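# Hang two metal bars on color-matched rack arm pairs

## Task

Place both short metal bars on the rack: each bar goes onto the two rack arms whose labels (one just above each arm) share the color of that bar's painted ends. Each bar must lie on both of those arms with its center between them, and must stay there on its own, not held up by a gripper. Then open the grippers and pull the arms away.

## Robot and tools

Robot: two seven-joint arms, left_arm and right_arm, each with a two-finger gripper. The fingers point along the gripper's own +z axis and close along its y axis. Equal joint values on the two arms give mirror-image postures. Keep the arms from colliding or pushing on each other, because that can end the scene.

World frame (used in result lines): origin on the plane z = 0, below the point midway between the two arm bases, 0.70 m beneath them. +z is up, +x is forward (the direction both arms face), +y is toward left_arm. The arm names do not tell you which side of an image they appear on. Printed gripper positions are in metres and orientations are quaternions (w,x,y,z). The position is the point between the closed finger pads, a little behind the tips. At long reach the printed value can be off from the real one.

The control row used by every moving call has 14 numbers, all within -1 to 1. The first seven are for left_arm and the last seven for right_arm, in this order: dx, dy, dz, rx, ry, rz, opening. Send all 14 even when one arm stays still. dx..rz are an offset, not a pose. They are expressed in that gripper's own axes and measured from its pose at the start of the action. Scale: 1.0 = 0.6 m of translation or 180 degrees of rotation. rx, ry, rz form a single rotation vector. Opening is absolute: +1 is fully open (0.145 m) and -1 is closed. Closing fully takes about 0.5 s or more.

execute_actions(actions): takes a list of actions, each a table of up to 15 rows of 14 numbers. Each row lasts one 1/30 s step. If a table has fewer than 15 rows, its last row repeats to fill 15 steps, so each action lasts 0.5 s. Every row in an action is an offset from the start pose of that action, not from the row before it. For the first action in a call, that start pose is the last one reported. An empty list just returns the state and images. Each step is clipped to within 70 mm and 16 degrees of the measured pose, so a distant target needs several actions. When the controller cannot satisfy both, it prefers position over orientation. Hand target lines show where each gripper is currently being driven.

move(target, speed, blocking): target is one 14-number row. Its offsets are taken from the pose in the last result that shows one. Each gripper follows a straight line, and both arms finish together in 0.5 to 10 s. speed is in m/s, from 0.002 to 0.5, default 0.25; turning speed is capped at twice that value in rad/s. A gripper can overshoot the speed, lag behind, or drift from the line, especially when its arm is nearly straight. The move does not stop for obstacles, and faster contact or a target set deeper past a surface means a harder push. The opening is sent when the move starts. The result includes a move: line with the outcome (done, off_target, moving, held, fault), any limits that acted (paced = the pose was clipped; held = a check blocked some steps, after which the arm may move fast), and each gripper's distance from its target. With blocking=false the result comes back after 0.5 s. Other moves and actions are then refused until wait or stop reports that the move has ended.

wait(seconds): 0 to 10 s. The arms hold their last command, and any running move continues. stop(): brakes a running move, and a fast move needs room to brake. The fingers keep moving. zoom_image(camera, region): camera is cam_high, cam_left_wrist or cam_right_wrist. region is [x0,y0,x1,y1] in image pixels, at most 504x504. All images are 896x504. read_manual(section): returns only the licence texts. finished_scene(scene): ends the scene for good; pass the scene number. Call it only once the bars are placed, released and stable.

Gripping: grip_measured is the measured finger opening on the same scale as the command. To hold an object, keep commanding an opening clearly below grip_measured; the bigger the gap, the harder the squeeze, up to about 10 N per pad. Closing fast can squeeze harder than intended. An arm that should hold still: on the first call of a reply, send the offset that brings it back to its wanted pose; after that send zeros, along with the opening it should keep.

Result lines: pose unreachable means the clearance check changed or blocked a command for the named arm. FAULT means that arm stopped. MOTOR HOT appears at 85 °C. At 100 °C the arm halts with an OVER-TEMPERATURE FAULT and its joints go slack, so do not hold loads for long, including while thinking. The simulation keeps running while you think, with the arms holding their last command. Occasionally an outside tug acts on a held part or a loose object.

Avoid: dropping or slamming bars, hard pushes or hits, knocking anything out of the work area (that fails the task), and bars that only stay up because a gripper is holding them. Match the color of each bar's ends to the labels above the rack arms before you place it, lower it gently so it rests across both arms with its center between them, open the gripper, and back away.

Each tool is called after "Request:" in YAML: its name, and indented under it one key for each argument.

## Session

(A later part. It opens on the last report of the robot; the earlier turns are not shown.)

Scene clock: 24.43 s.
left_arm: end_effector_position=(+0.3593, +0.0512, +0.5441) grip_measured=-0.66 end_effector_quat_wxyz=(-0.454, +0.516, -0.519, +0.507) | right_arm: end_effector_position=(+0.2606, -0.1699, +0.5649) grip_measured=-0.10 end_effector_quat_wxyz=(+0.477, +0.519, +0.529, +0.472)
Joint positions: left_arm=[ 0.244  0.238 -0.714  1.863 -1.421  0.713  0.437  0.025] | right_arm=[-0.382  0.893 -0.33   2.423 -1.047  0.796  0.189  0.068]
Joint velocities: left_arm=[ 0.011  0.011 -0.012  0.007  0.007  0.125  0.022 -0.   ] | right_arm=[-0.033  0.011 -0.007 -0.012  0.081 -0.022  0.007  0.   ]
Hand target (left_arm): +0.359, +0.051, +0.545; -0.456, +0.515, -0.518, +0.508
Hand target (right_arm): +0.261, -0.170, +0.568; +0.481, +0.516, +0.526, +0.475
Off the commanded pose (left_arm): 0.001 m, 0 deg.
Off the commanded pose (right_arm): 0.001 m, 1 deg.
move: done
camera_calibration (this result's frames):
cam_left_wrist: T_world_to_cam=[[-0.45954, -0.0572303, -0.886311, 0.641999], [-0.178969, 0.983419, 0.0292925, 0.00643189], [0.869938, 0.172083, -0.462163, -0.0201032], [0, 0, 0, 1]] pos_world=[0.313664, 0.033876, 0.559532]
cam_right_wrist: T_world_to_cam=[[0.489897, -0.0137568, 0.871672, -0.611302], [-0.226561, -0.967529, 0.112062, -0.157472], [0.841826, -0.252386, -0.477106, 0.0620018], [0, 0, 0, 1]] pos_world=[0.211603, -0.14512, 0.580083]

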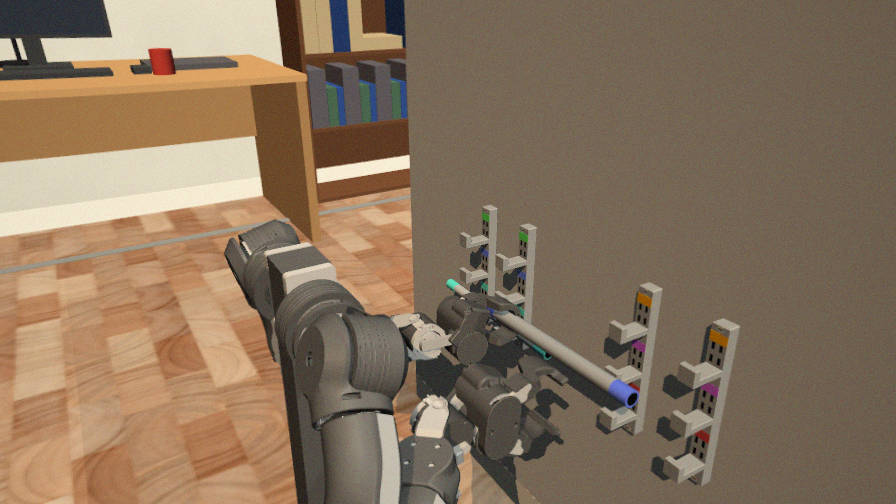

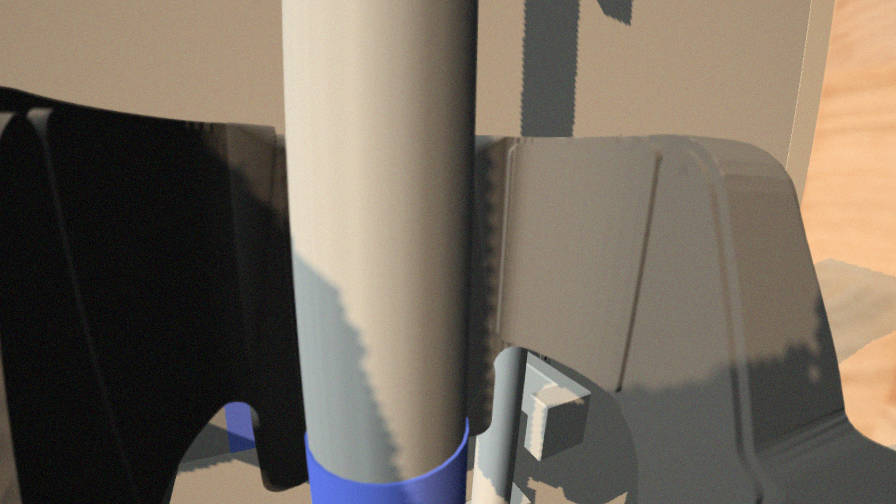

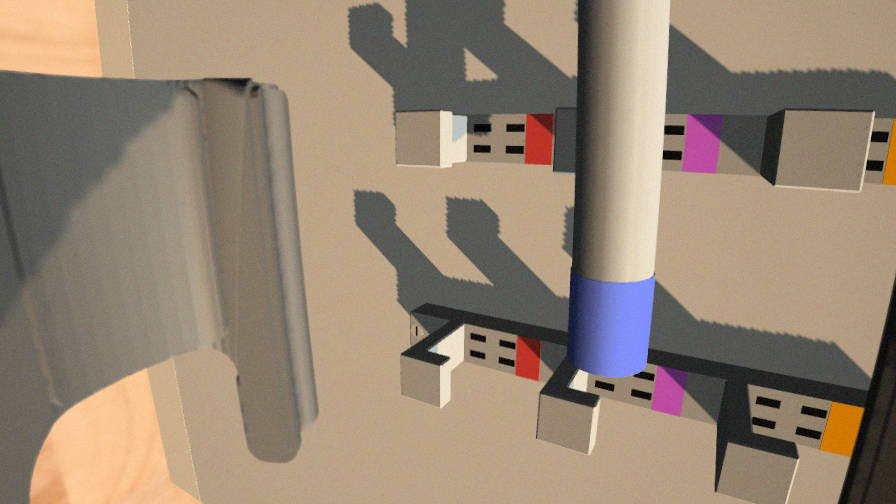

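Request:
move:
  target: [-0.44,-0.052,-0.02,0,0,0,-1,-0.22,0,0.05,0,0,0,-0.1]
  speed: 0.12

Scene clock: 27.93 s.
left_arm: end_effector_position=(+0.3621, +0.3159, +0.5561) grip_measured=-0.67 end_effector_quat_wxyz=(-0.450, +0.522, -0.526, +0.499) | right_arm: end_effector_position=(+0.2928, -0.2989, +0.5638) grip_measured=-0.10 end_effector_quat_wxyz=(+0.477, +0.518, +0.532, +0.471)
Joint positions: left_arm=[-0.085  0.77   0.218  1.68  -0.725 -0.122  0.25   0.025] | right_arm=[-0.68   0.928  0.426  2.042 -0.605  0.134  0.034  0.068]
Joint velocities: left_arm=[ 0.055 -0.077 -0.007 -0.022 -0.037  0.066  0.022  0.   ] | right_arm=[-0.011 -0.033  0.002 -0.007  0.007 -0.037 -0.037 -0.   ]
Hand target (left_arm): +0.363, +0.316, +0.562; -0.454, +0.518, -0.518, +0.507
Hand target (right_arm): +0.293, -0.299, +0.566; +0.479, +0.515, +0.531, +0.473
Off the commanded pose (left_arm): 0.007 m, 1 deg.
Off the commanded pose (right_arm): 0.003 m, 0 deg.
move: off_target (left_arm)
camera_calibration (this result's frames):
cam_left_wrist: T_world_to_cam=[[-0.480495, -0.053862, -0.875342, 0.669541], [-0.180207, 0.982877, 0.0384405, -0.258232], [0.858283, 0.176213, -0.481974, -0.0485869], [0, 0, 0, 1]] pos_world=[0.316877, 0.298435, 0.572587]
cam_right_wrist: T_world_to_cam=[[0.492407, -0.00795312, 0.870328, -0.626108], [-0.222936, -0.967752, 0.117288, -0.278938], [0.841329, -0.251781, -0.478301, 0.00270724], [0, 0, 0, 1]] pos_world=[0.243837, -0.274241, 0.578931]

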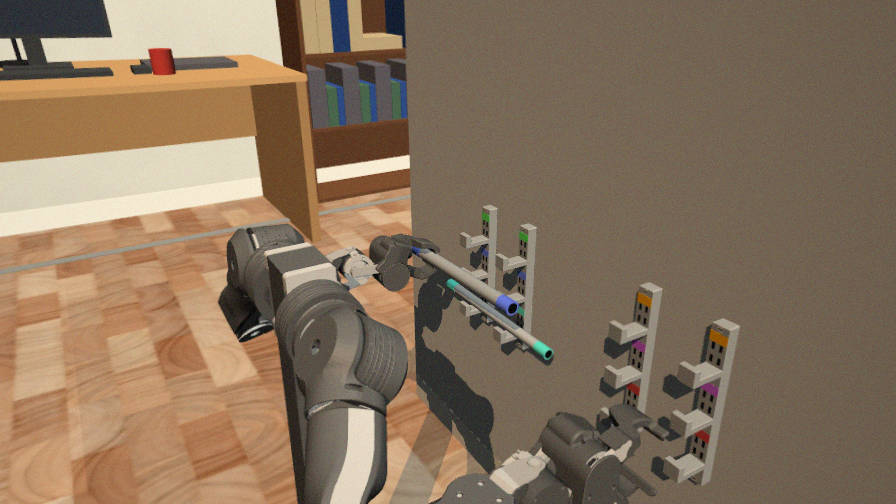

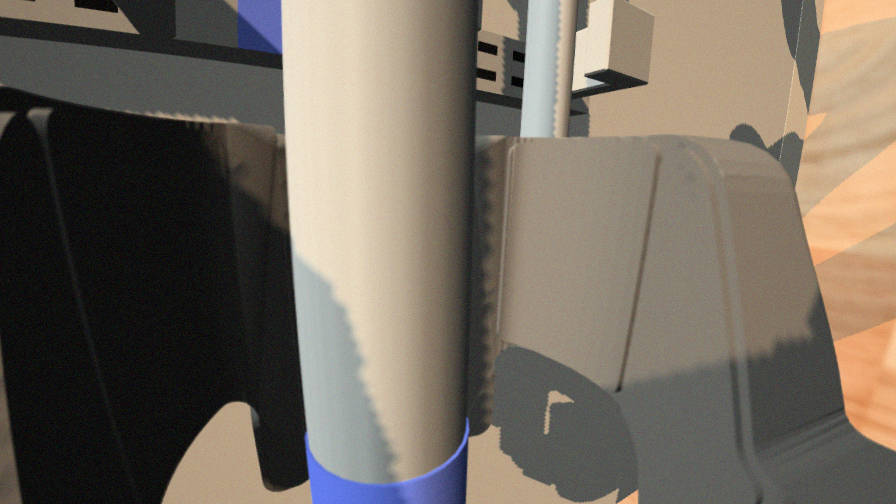

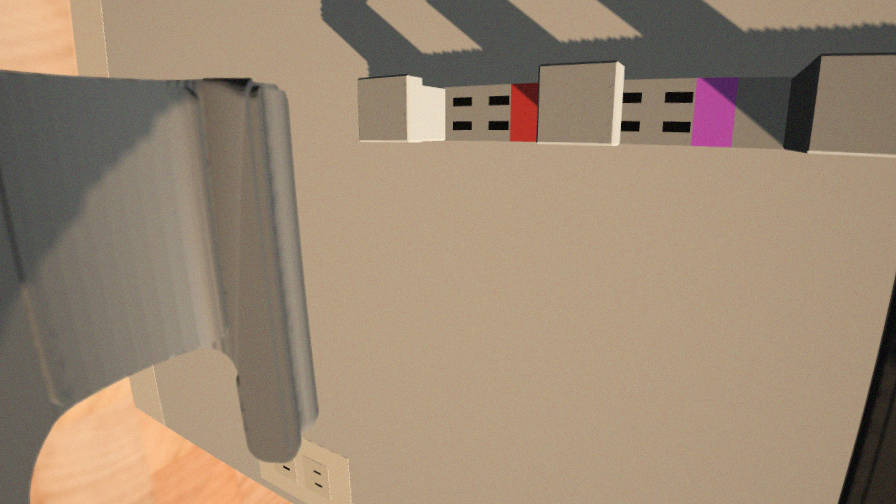

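Request:
move:
  target: [0,-0.038,0,0.02,0,0,-1,0,0,0,0,0,0,-0.1]
  speed: 0.08

Request:
move:
  target: [0,-0.006,0.112,0,0,0,-1,0,0,0,0,0,0,-0.1]
  speed: 0.08

Scene clock: 29.40 s.
left_arm: end_effector_position=(+0.3641, +0.3172, +0.5736) grip_measured=-0.67 end_effector_quat_wxyz=(-0.465, +0.510, -0.516, +0.508) | right_arm: end_effector_position=(+0.2928, -0.2989, +0.5638) grip_measured=-0.10 end_effector_quat_wxyz=(+0.477, +0.518, +0.532, +0.471)
Joint positions: left_arm=[-0.063  0.767  0.242  1.699 -0.73  -0.122  0.256  0.025] | right_arm=[-0.68   0.928  0.426  2.042 -0.605  0.134  0.034  0.068]
Joint velocities: left_arm=[-0.011 -0.011 -0.002 -0.007 -0.037 -0.066  0.022  0.   ] | right_arm=[ 0.011  0.033 -0.012  0.022  0.007  0.007 -0.051  0.   ]
Hand target (left_arm): +0.364, +0.317, +0.579; -0.466, +0.507, -0.510, +0.515
Hand target (right_arm): +0.293, -0.299, +0.564; +0.477, +0.518, +0.532, +0.471
Off the commanded pose (left_arm): 0.005 m, 1 deg.
Off the commanded pose (right_arm): 0.000 m, 0 deg.
move: off_target (left_arm)
camera_calibration (this result's frames):
cam_left_wrist: T_world_to_cam=[[-0.440551, -0.0496285, -0.896355, 0.682052], [-0.186423, 0.981762, 0.0372682, -0.256585], [0.878158, 0.18352, -0.441768, -0.0747391], [0, 0, 0, 1]] pos_world=[0.318278, 0.299471, 0.587906]
cam_right_wrist: T_world_to_cam=[[0.492407, -0.00795312, 0.870328, -0.626108], [-0.222936, -0.967752, 0.117288, -0.278938], [0.841329, -0.251781, -0.478301, 0.00270724], [0, 0, 0, 1]] pos_world=[0.243837, -0.274241, 0.578931]

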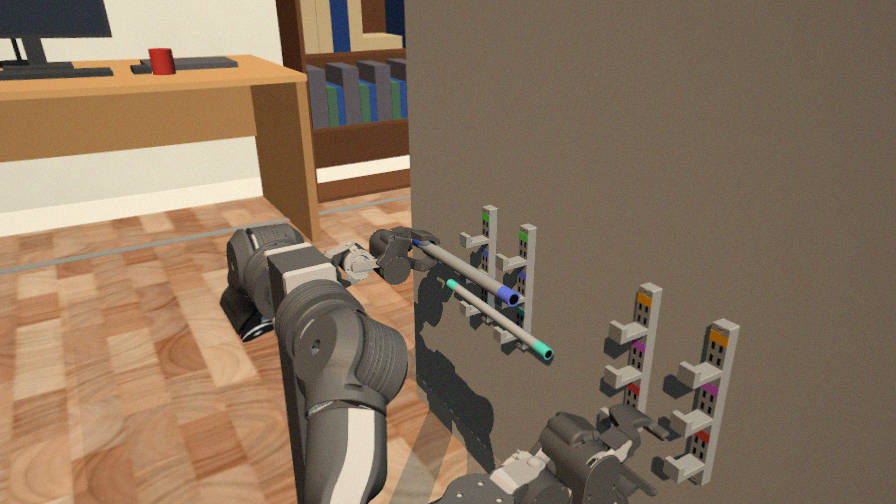

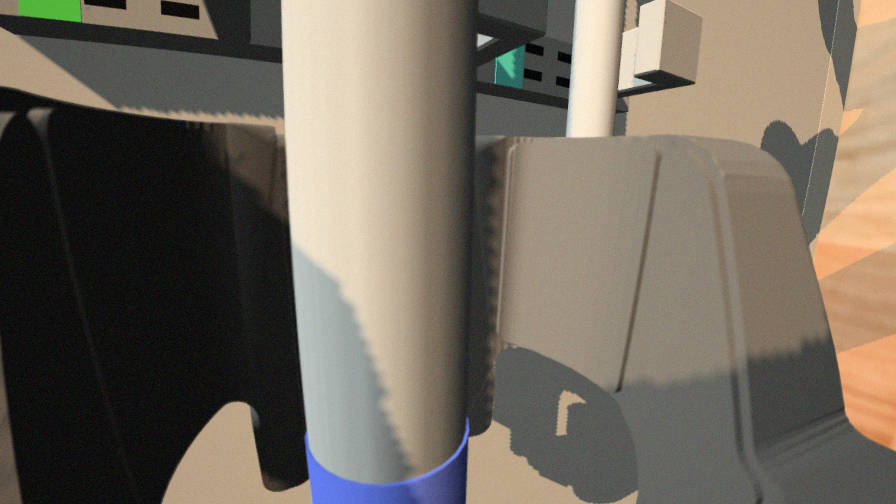

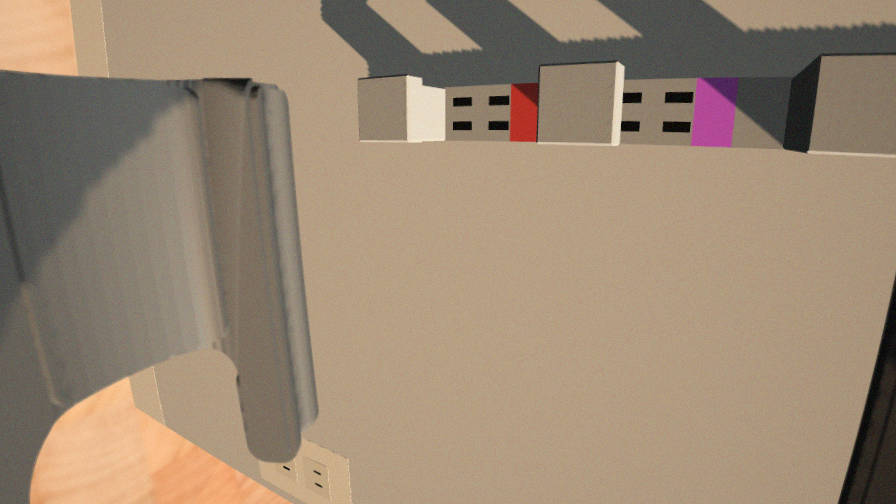

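Scene clock: 30.57 s.
left_arm: end_effector_position=(+0.4310, +0.3143, +0.5721) grip_measured=-0.67 end_effector_quat_wxyz=(-0.466, +0.509, -0.522, +0.501) | right_arm: end_effector_position=(+0.2928, -0.2989, +0.5638) grip_measured=-0.10 end_effector_quat_wxyz=(+0.477, +0.518, +0.532, +0.471)
Joint positions: left_arm=[ 0.352  0.693  0.003  1.378 -0.853 -0.166  0.274  0.025] | right_arm=[-0.68   0.928  0.426  2.042 -0.605  0.134  0.034  0.068]
Joint velocities: left_arm=[-0.055 -0.033  0.012  0.017  0.022  0.007  0.022 -0.   ] | right_arm=[-0.011 -0.077 -0.002 -0.002 -0.007  0.007 -0.037 -0.   ]
Hand target (left_arm): +0.431, +0.315, +0.575; -0.466, +0.508, -0.517, +0.507
Hand target (right_arm): +0.293, -0.299, +0.564; +0.477, +0.518, +0.532, +0.471
Off the commanded pose (left_arm): 0.002 m, 1 deg.
Off the commanded pose (right_arm): 0.000 m, 0 deg.
move: done
camera_calibration (this result's frames):
cam_left_wrist: T_world_to_cam=[[-0.450547, -0.0364223, -0.892009, 0.707778], [-0.186057, 0.981058, 0.0539177, -0.250637], [0.873149, 0.190257, -0.44879, -0.12957], [0, 0, 0, 1]] pos_world=[0.385389, 0.29632, 0.586709]
cam_right_wrist: T_world_to_cam=[[0.492407, -0.00795312, 0.870328, -0.626108], [-0.222936, -0.967752, 0.117288, -0.278938], [0.841329, -0.251781, -0.478301, 0.00270724], [0, 0, 0, 1]] pos_world=[0.243837, -0.274241, 0.578931]

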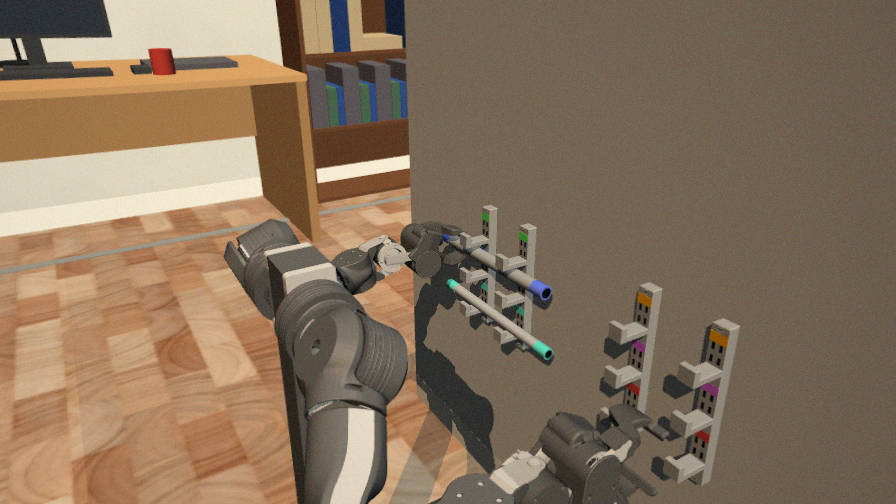

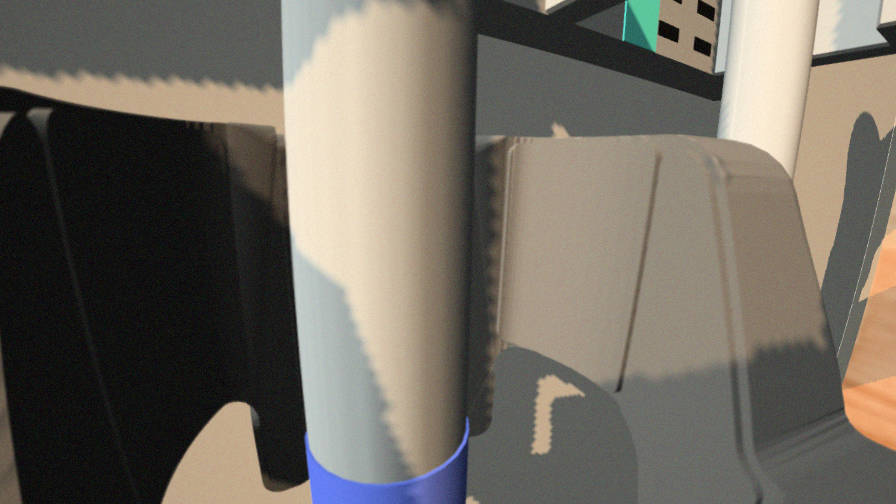

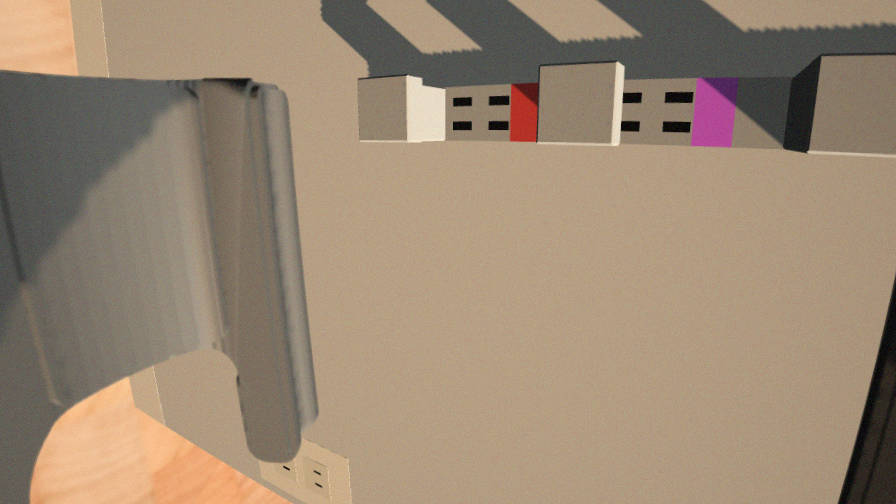

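Looks behind the lips. Lower.

Request:
move:
  target: [0,0.05,0,0,0,0,-1,0,0,0,0,0,0,-0.1]
  speed: 0.05

Request:
zoom_image:
  camera: "cam_high"
  region: [400,190,600,370]

Scene clock: 31.63 s.
left_arm: end_effector_position=(+0.4295, +0.3133, +0.5418) grip_measured=-0.67 end_effector_quat_wxyz=(-0.465, +0.509, -0.526, +0.497) | right_arm: end_effector_position=(+0.2928, -0.2989, +0.5638) grip_measured=-0.10 end_effector_quat_wxyz=(+0.477, +0.518, +0.532, +0.471)
Joint positions: left_arm=[ 0.316  0.645  0.003  1.309 -0.921 -0.205  0.185  0.025] | right_arm=[-0.68   0.928  0.426  2.042 -0.605  0.134  0.034  0.068]
Joint velocities: left_arm=[ 0.033 -0.099 -0.002 -0.007  0.125 -0.022  0.022 -0.   ] | right_arm=[ 0.077 -0.011 -0.002  0.022  0.022 -0.007 -0.037 -0.   ]
Hand target (left_arm): +0.429, +0.314, +0.543; -0.466, +0.509, -0.522, +0.501
Hand target (right_arm): +0.293, -0.299, +0.564; +0.477, +0.518, +0.532, +0.471
Off the commanded pose (left_arm): 0.001 m, 1 deg.
Off the commanded pose (right_arm): 0.000 m, 0 deg.
move: done
camera_calibration (this result's frames):
cam_left_wrist: T_world_to_cam=[[-0.458343, -0.0289566, -0.888303, 0.67896], [-0.185045, 0.980676, 0.0635111, -0.253784], [0.869298, 0.193486, -0.454844, -0.137753], [0, 0, 0, 1]] pos_world=[0.383984, 0.295193, 0.556584]
cam_right_wrist: T_world_to_cam=[[0.492407, -0.00795312, 0.870328, -0.626108], [-0.222936, -0.967752, 0.117288, -0.278938], [0.841329, -0.251781, -0.478301, 0.00270724], [0, 0, 0, 1]] pos_world=[0.243837, -0.274241, 0.578931]

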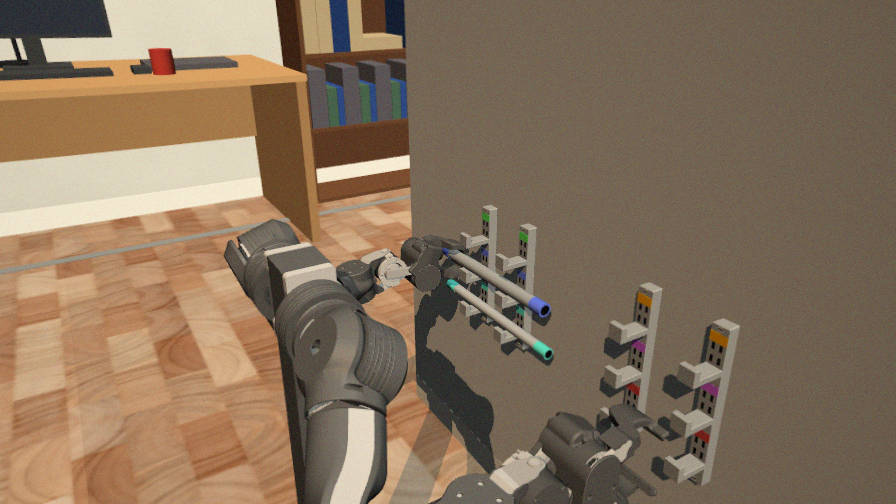

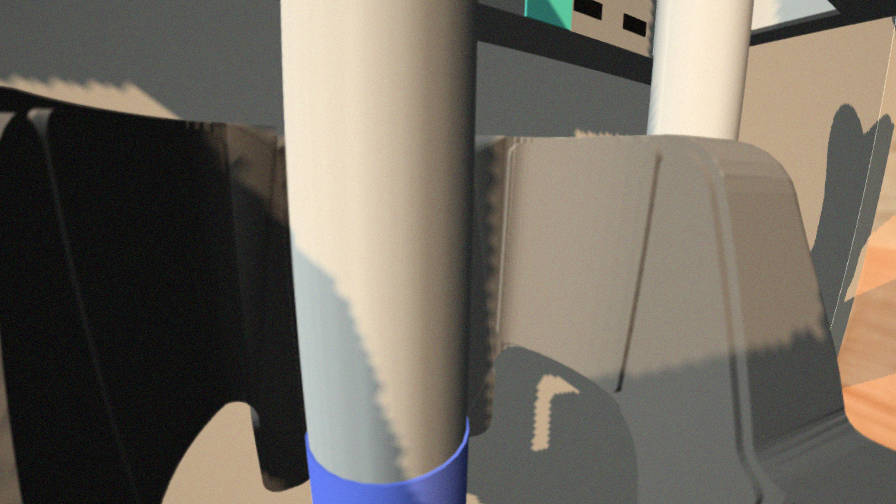

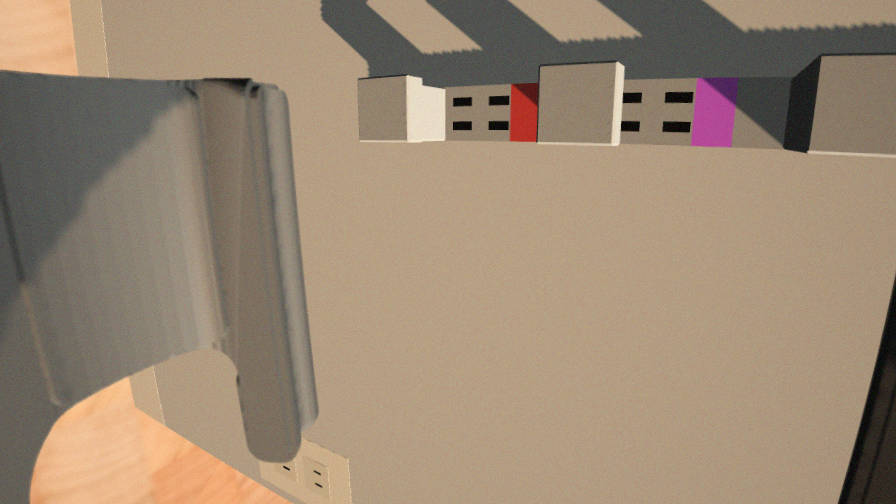

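Region (400, 190, 600, 370) of cam_high's 896x504 image, scaled by 2.520, with more detail than that image has; it fills the top 454 rows of this view, and the rest is white.

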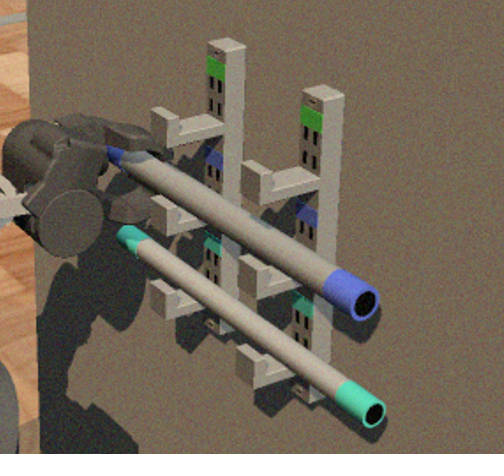

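Request:
move:
  target: [0,0,0,0,0,0,-0.2,0,0,0,0,0,0,-0.1]

Request:
move:
  target: [0,0,-0.17,0,0,0,-0.2,0,0,0,0,0,0,-0.1]
  speed: 0.12

Request:
zoom_image:
  camera: "cam_high"
  region: [400,190,600,370]

Scene clock: 32.70 s.
left_arm: end_effector_position=(+0.4295, +0.3133, +0.5418) grip_measured=-0.20 end_effector_quat_wxyz=(-0.465, +0.509, -0.527, +0.497) | right_arm: end_effector_position=(+0.2928, -0.2989, +0.5638) grip_measured=-0.10 end_effector_quat_wxyz=(+0.477, +0.518, +0.532, +0.471)
Joint positions: left_arm=[ 0.316  0.645  0.003  1.309 -0.921 -0.205  0.185  0.061] | right_arm=[-0.68   0.928  0.426  2.042 -0.605  0.134  0.034  0.068]
Joint velocities: left_arm=[-0.055 -0.121 -0.017 -0.012  0.022  0.007  0.037 -0.   ] | right_arm=[-0.055 -0.055 -0.012  0.002 -0.051 -0.022  0.022 -0.   ]
Hand target (left_arm): +0.430, +0.313, +0.542; -0.465, +0.509, -0.527, +0.497
Hand target (right_arm): +0.293, -0.299, +0.564; +0.477, +0.518, +0.532, +0.471
Off the commanded pose (left_arm): 0.000 m, 0 deg.
Off the commanded pose (right_arm): 0.000 m, 0 deg.
move: done
camera_calibration (this result's frames):
cam_left_wrist: T_world_to_cam=[[-0.458395, -0.0286424, -0.888287, 0.678864], [-0.185081, 0.980644, 0.0638895, -0.253974], [0.869263, 0.193692, -0.454824, -0.137821], [0, 0, 0, 1]] pos_world=[0.383985, 0.295197, 0.556568]
cam_right_wrist: T_world_to_cam=[[0.492407, -0.00795312, 0.870328, -0.626108], [-0.222936, -0.967752, 0.117288, -0.278938], [0.841329, -0.251781, -0.478301, 0.00270724], [0, 0, 0, 1]] pos_world=[0.243837, -0.274241, 0.578931]

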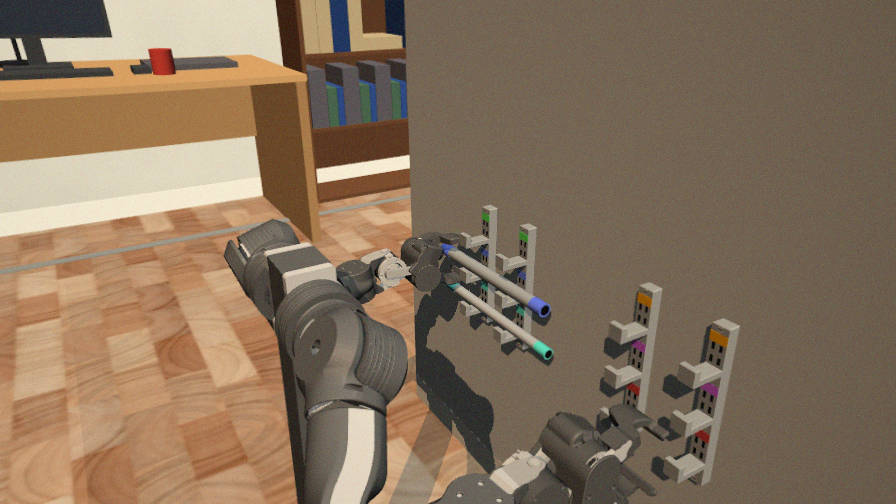

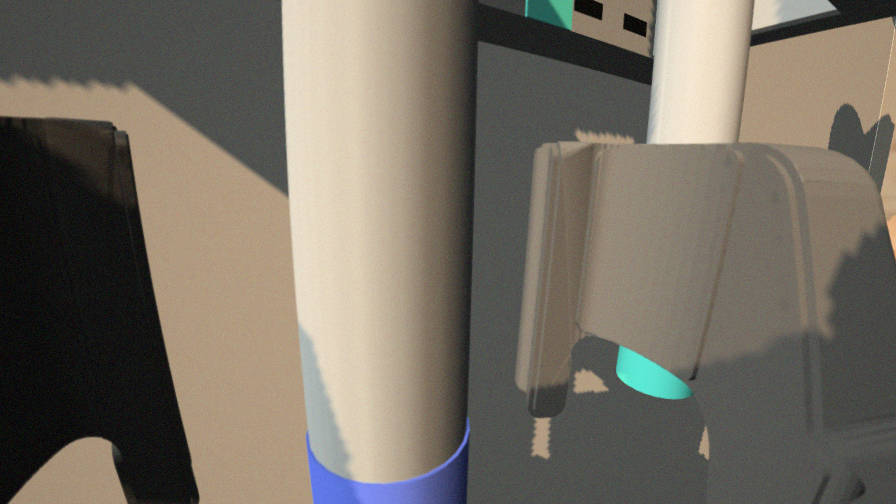

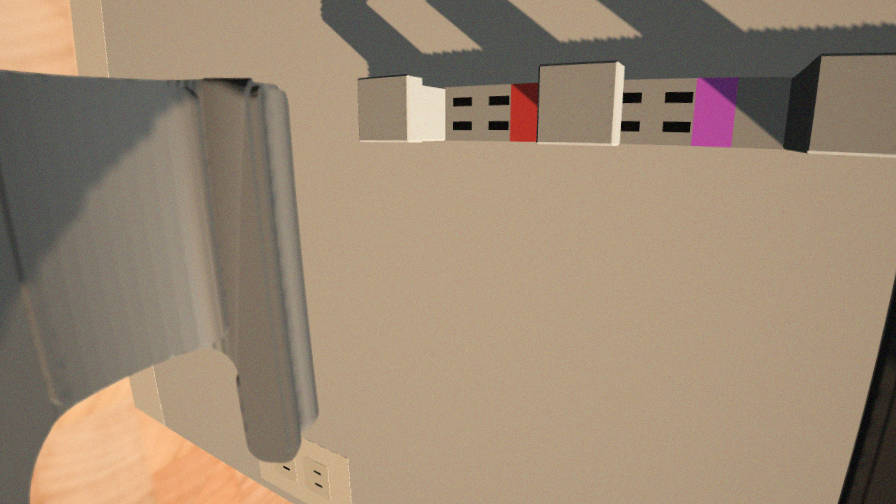

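Scene clock: 33.80 s.
left_arm: end_effector_position=(+0.3277, +0.3177, +0.5450) grip_measured=-0.20 end_effector_quat_wxyz=(-0.461, +0.514, -0.527, +0.494) | right_arm: end_effector_position=(+0.2928, -0.2989, +0.5638) grip_measured=-0.10 end_effector_quat_wxyz=(+0.477, +0.518, +0.532, +0.471)
Joint positions: left_arm=[-0.281  0.685  0.37   1.777 -0.79  -0.188  0.206  0.061] | right_arm=[-0.68   0.928  0.426  2.042 -0.605  0.134  0.034  0.068]
Joint velocities: left_arm=[-0.077 -0.011 -0.017 -0.007 -0.007 -0.022 -0.037 -0.   ] | right_arm=[ 0.033  0.033  0.007 -0.012 -0.037 -0.066 -0.007 -0.   ]
Hand target (left_arm): +0.328, +0.317, +0.548; -0.463, +0.511, -0.525, +0.499
Hand target (right_arm): +0.293, -0.299, +0.564; +0.477, +0.518, +0.532, +0.471
Off the commanded pose (left_arm): 0.004 m, 1 deg.
Off the commanded pose (right_arm): 0.000 m, 0 deg.
move: off_target (left_arm)
camera_calibration (this result's frames):
cam_left_wrist: T_world_to_cam=[[-0.469212, -0.0344405, -0.882414, 0.637438], [-0.186707, 0.980519, 0.0610095, -0.275223], [0.863122, 0.193379, -0.466502, -0.0402415], [0, 0, 0, 1]] pos_world=[0.282441, 0.299597, 0.560503]
cam_right_wrist: T_world_to_cam=[[0.492407, -0.00795312, 0.870328, -0.626108], [-0.222936, -0.967752, 0.117288, -0.278938], [0.841329, -0.251781, -0.478301, 0.00270724], [0, 0, 0, 1]] pos_world=[0.243837, -0.274241, 0.578931]

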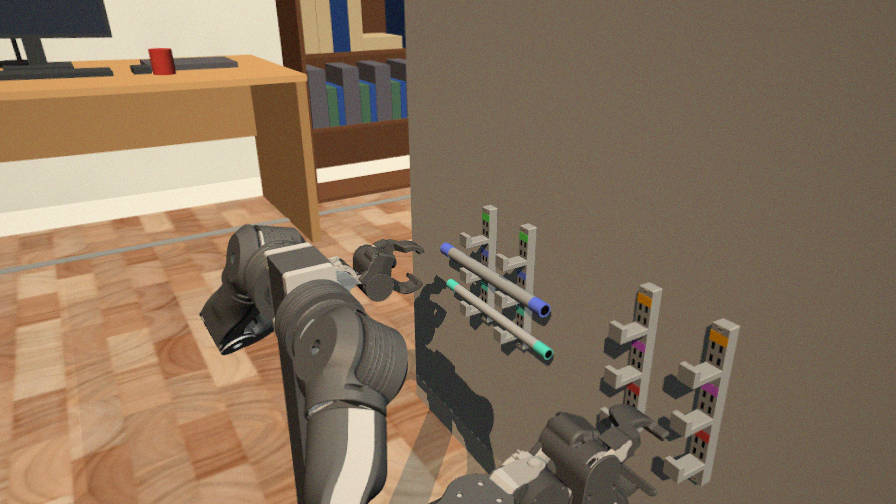

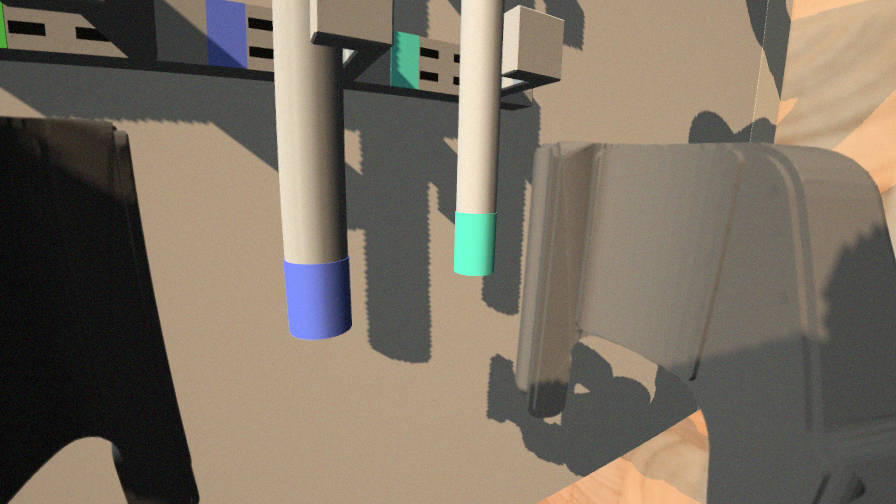

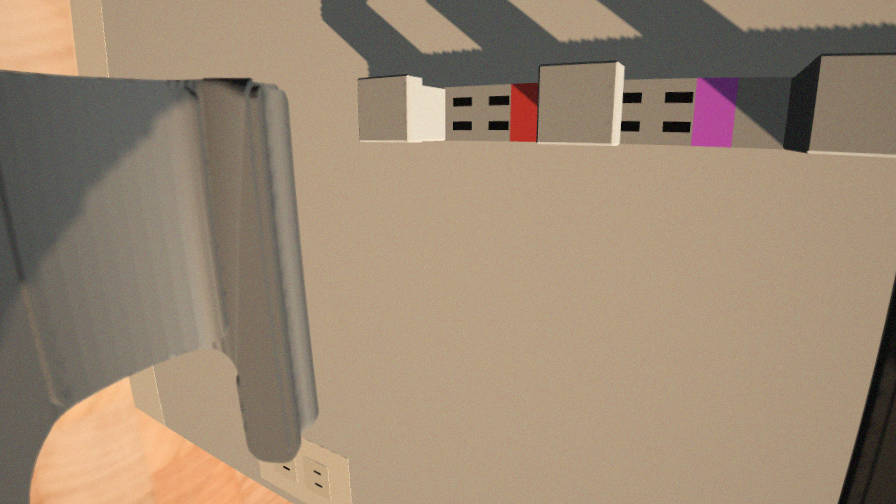

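Region (400, 190, 600, 370) of cam_high's 896x504 image, scaled by 2.520, with more detail than that image has; it fills the top 454 rows of this view, and the rest is white.

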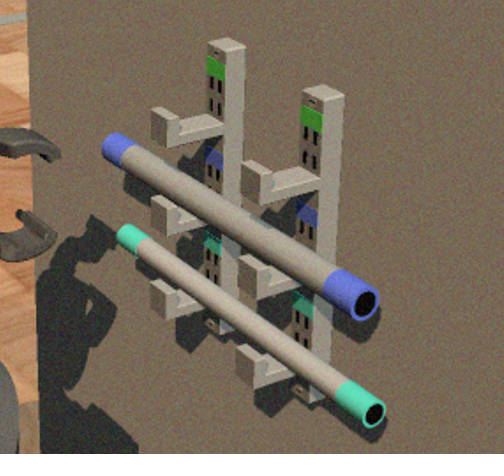

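Both bars are seated.

Request:
finished_scene:
  scene: 2

The scene is finished: the task was done.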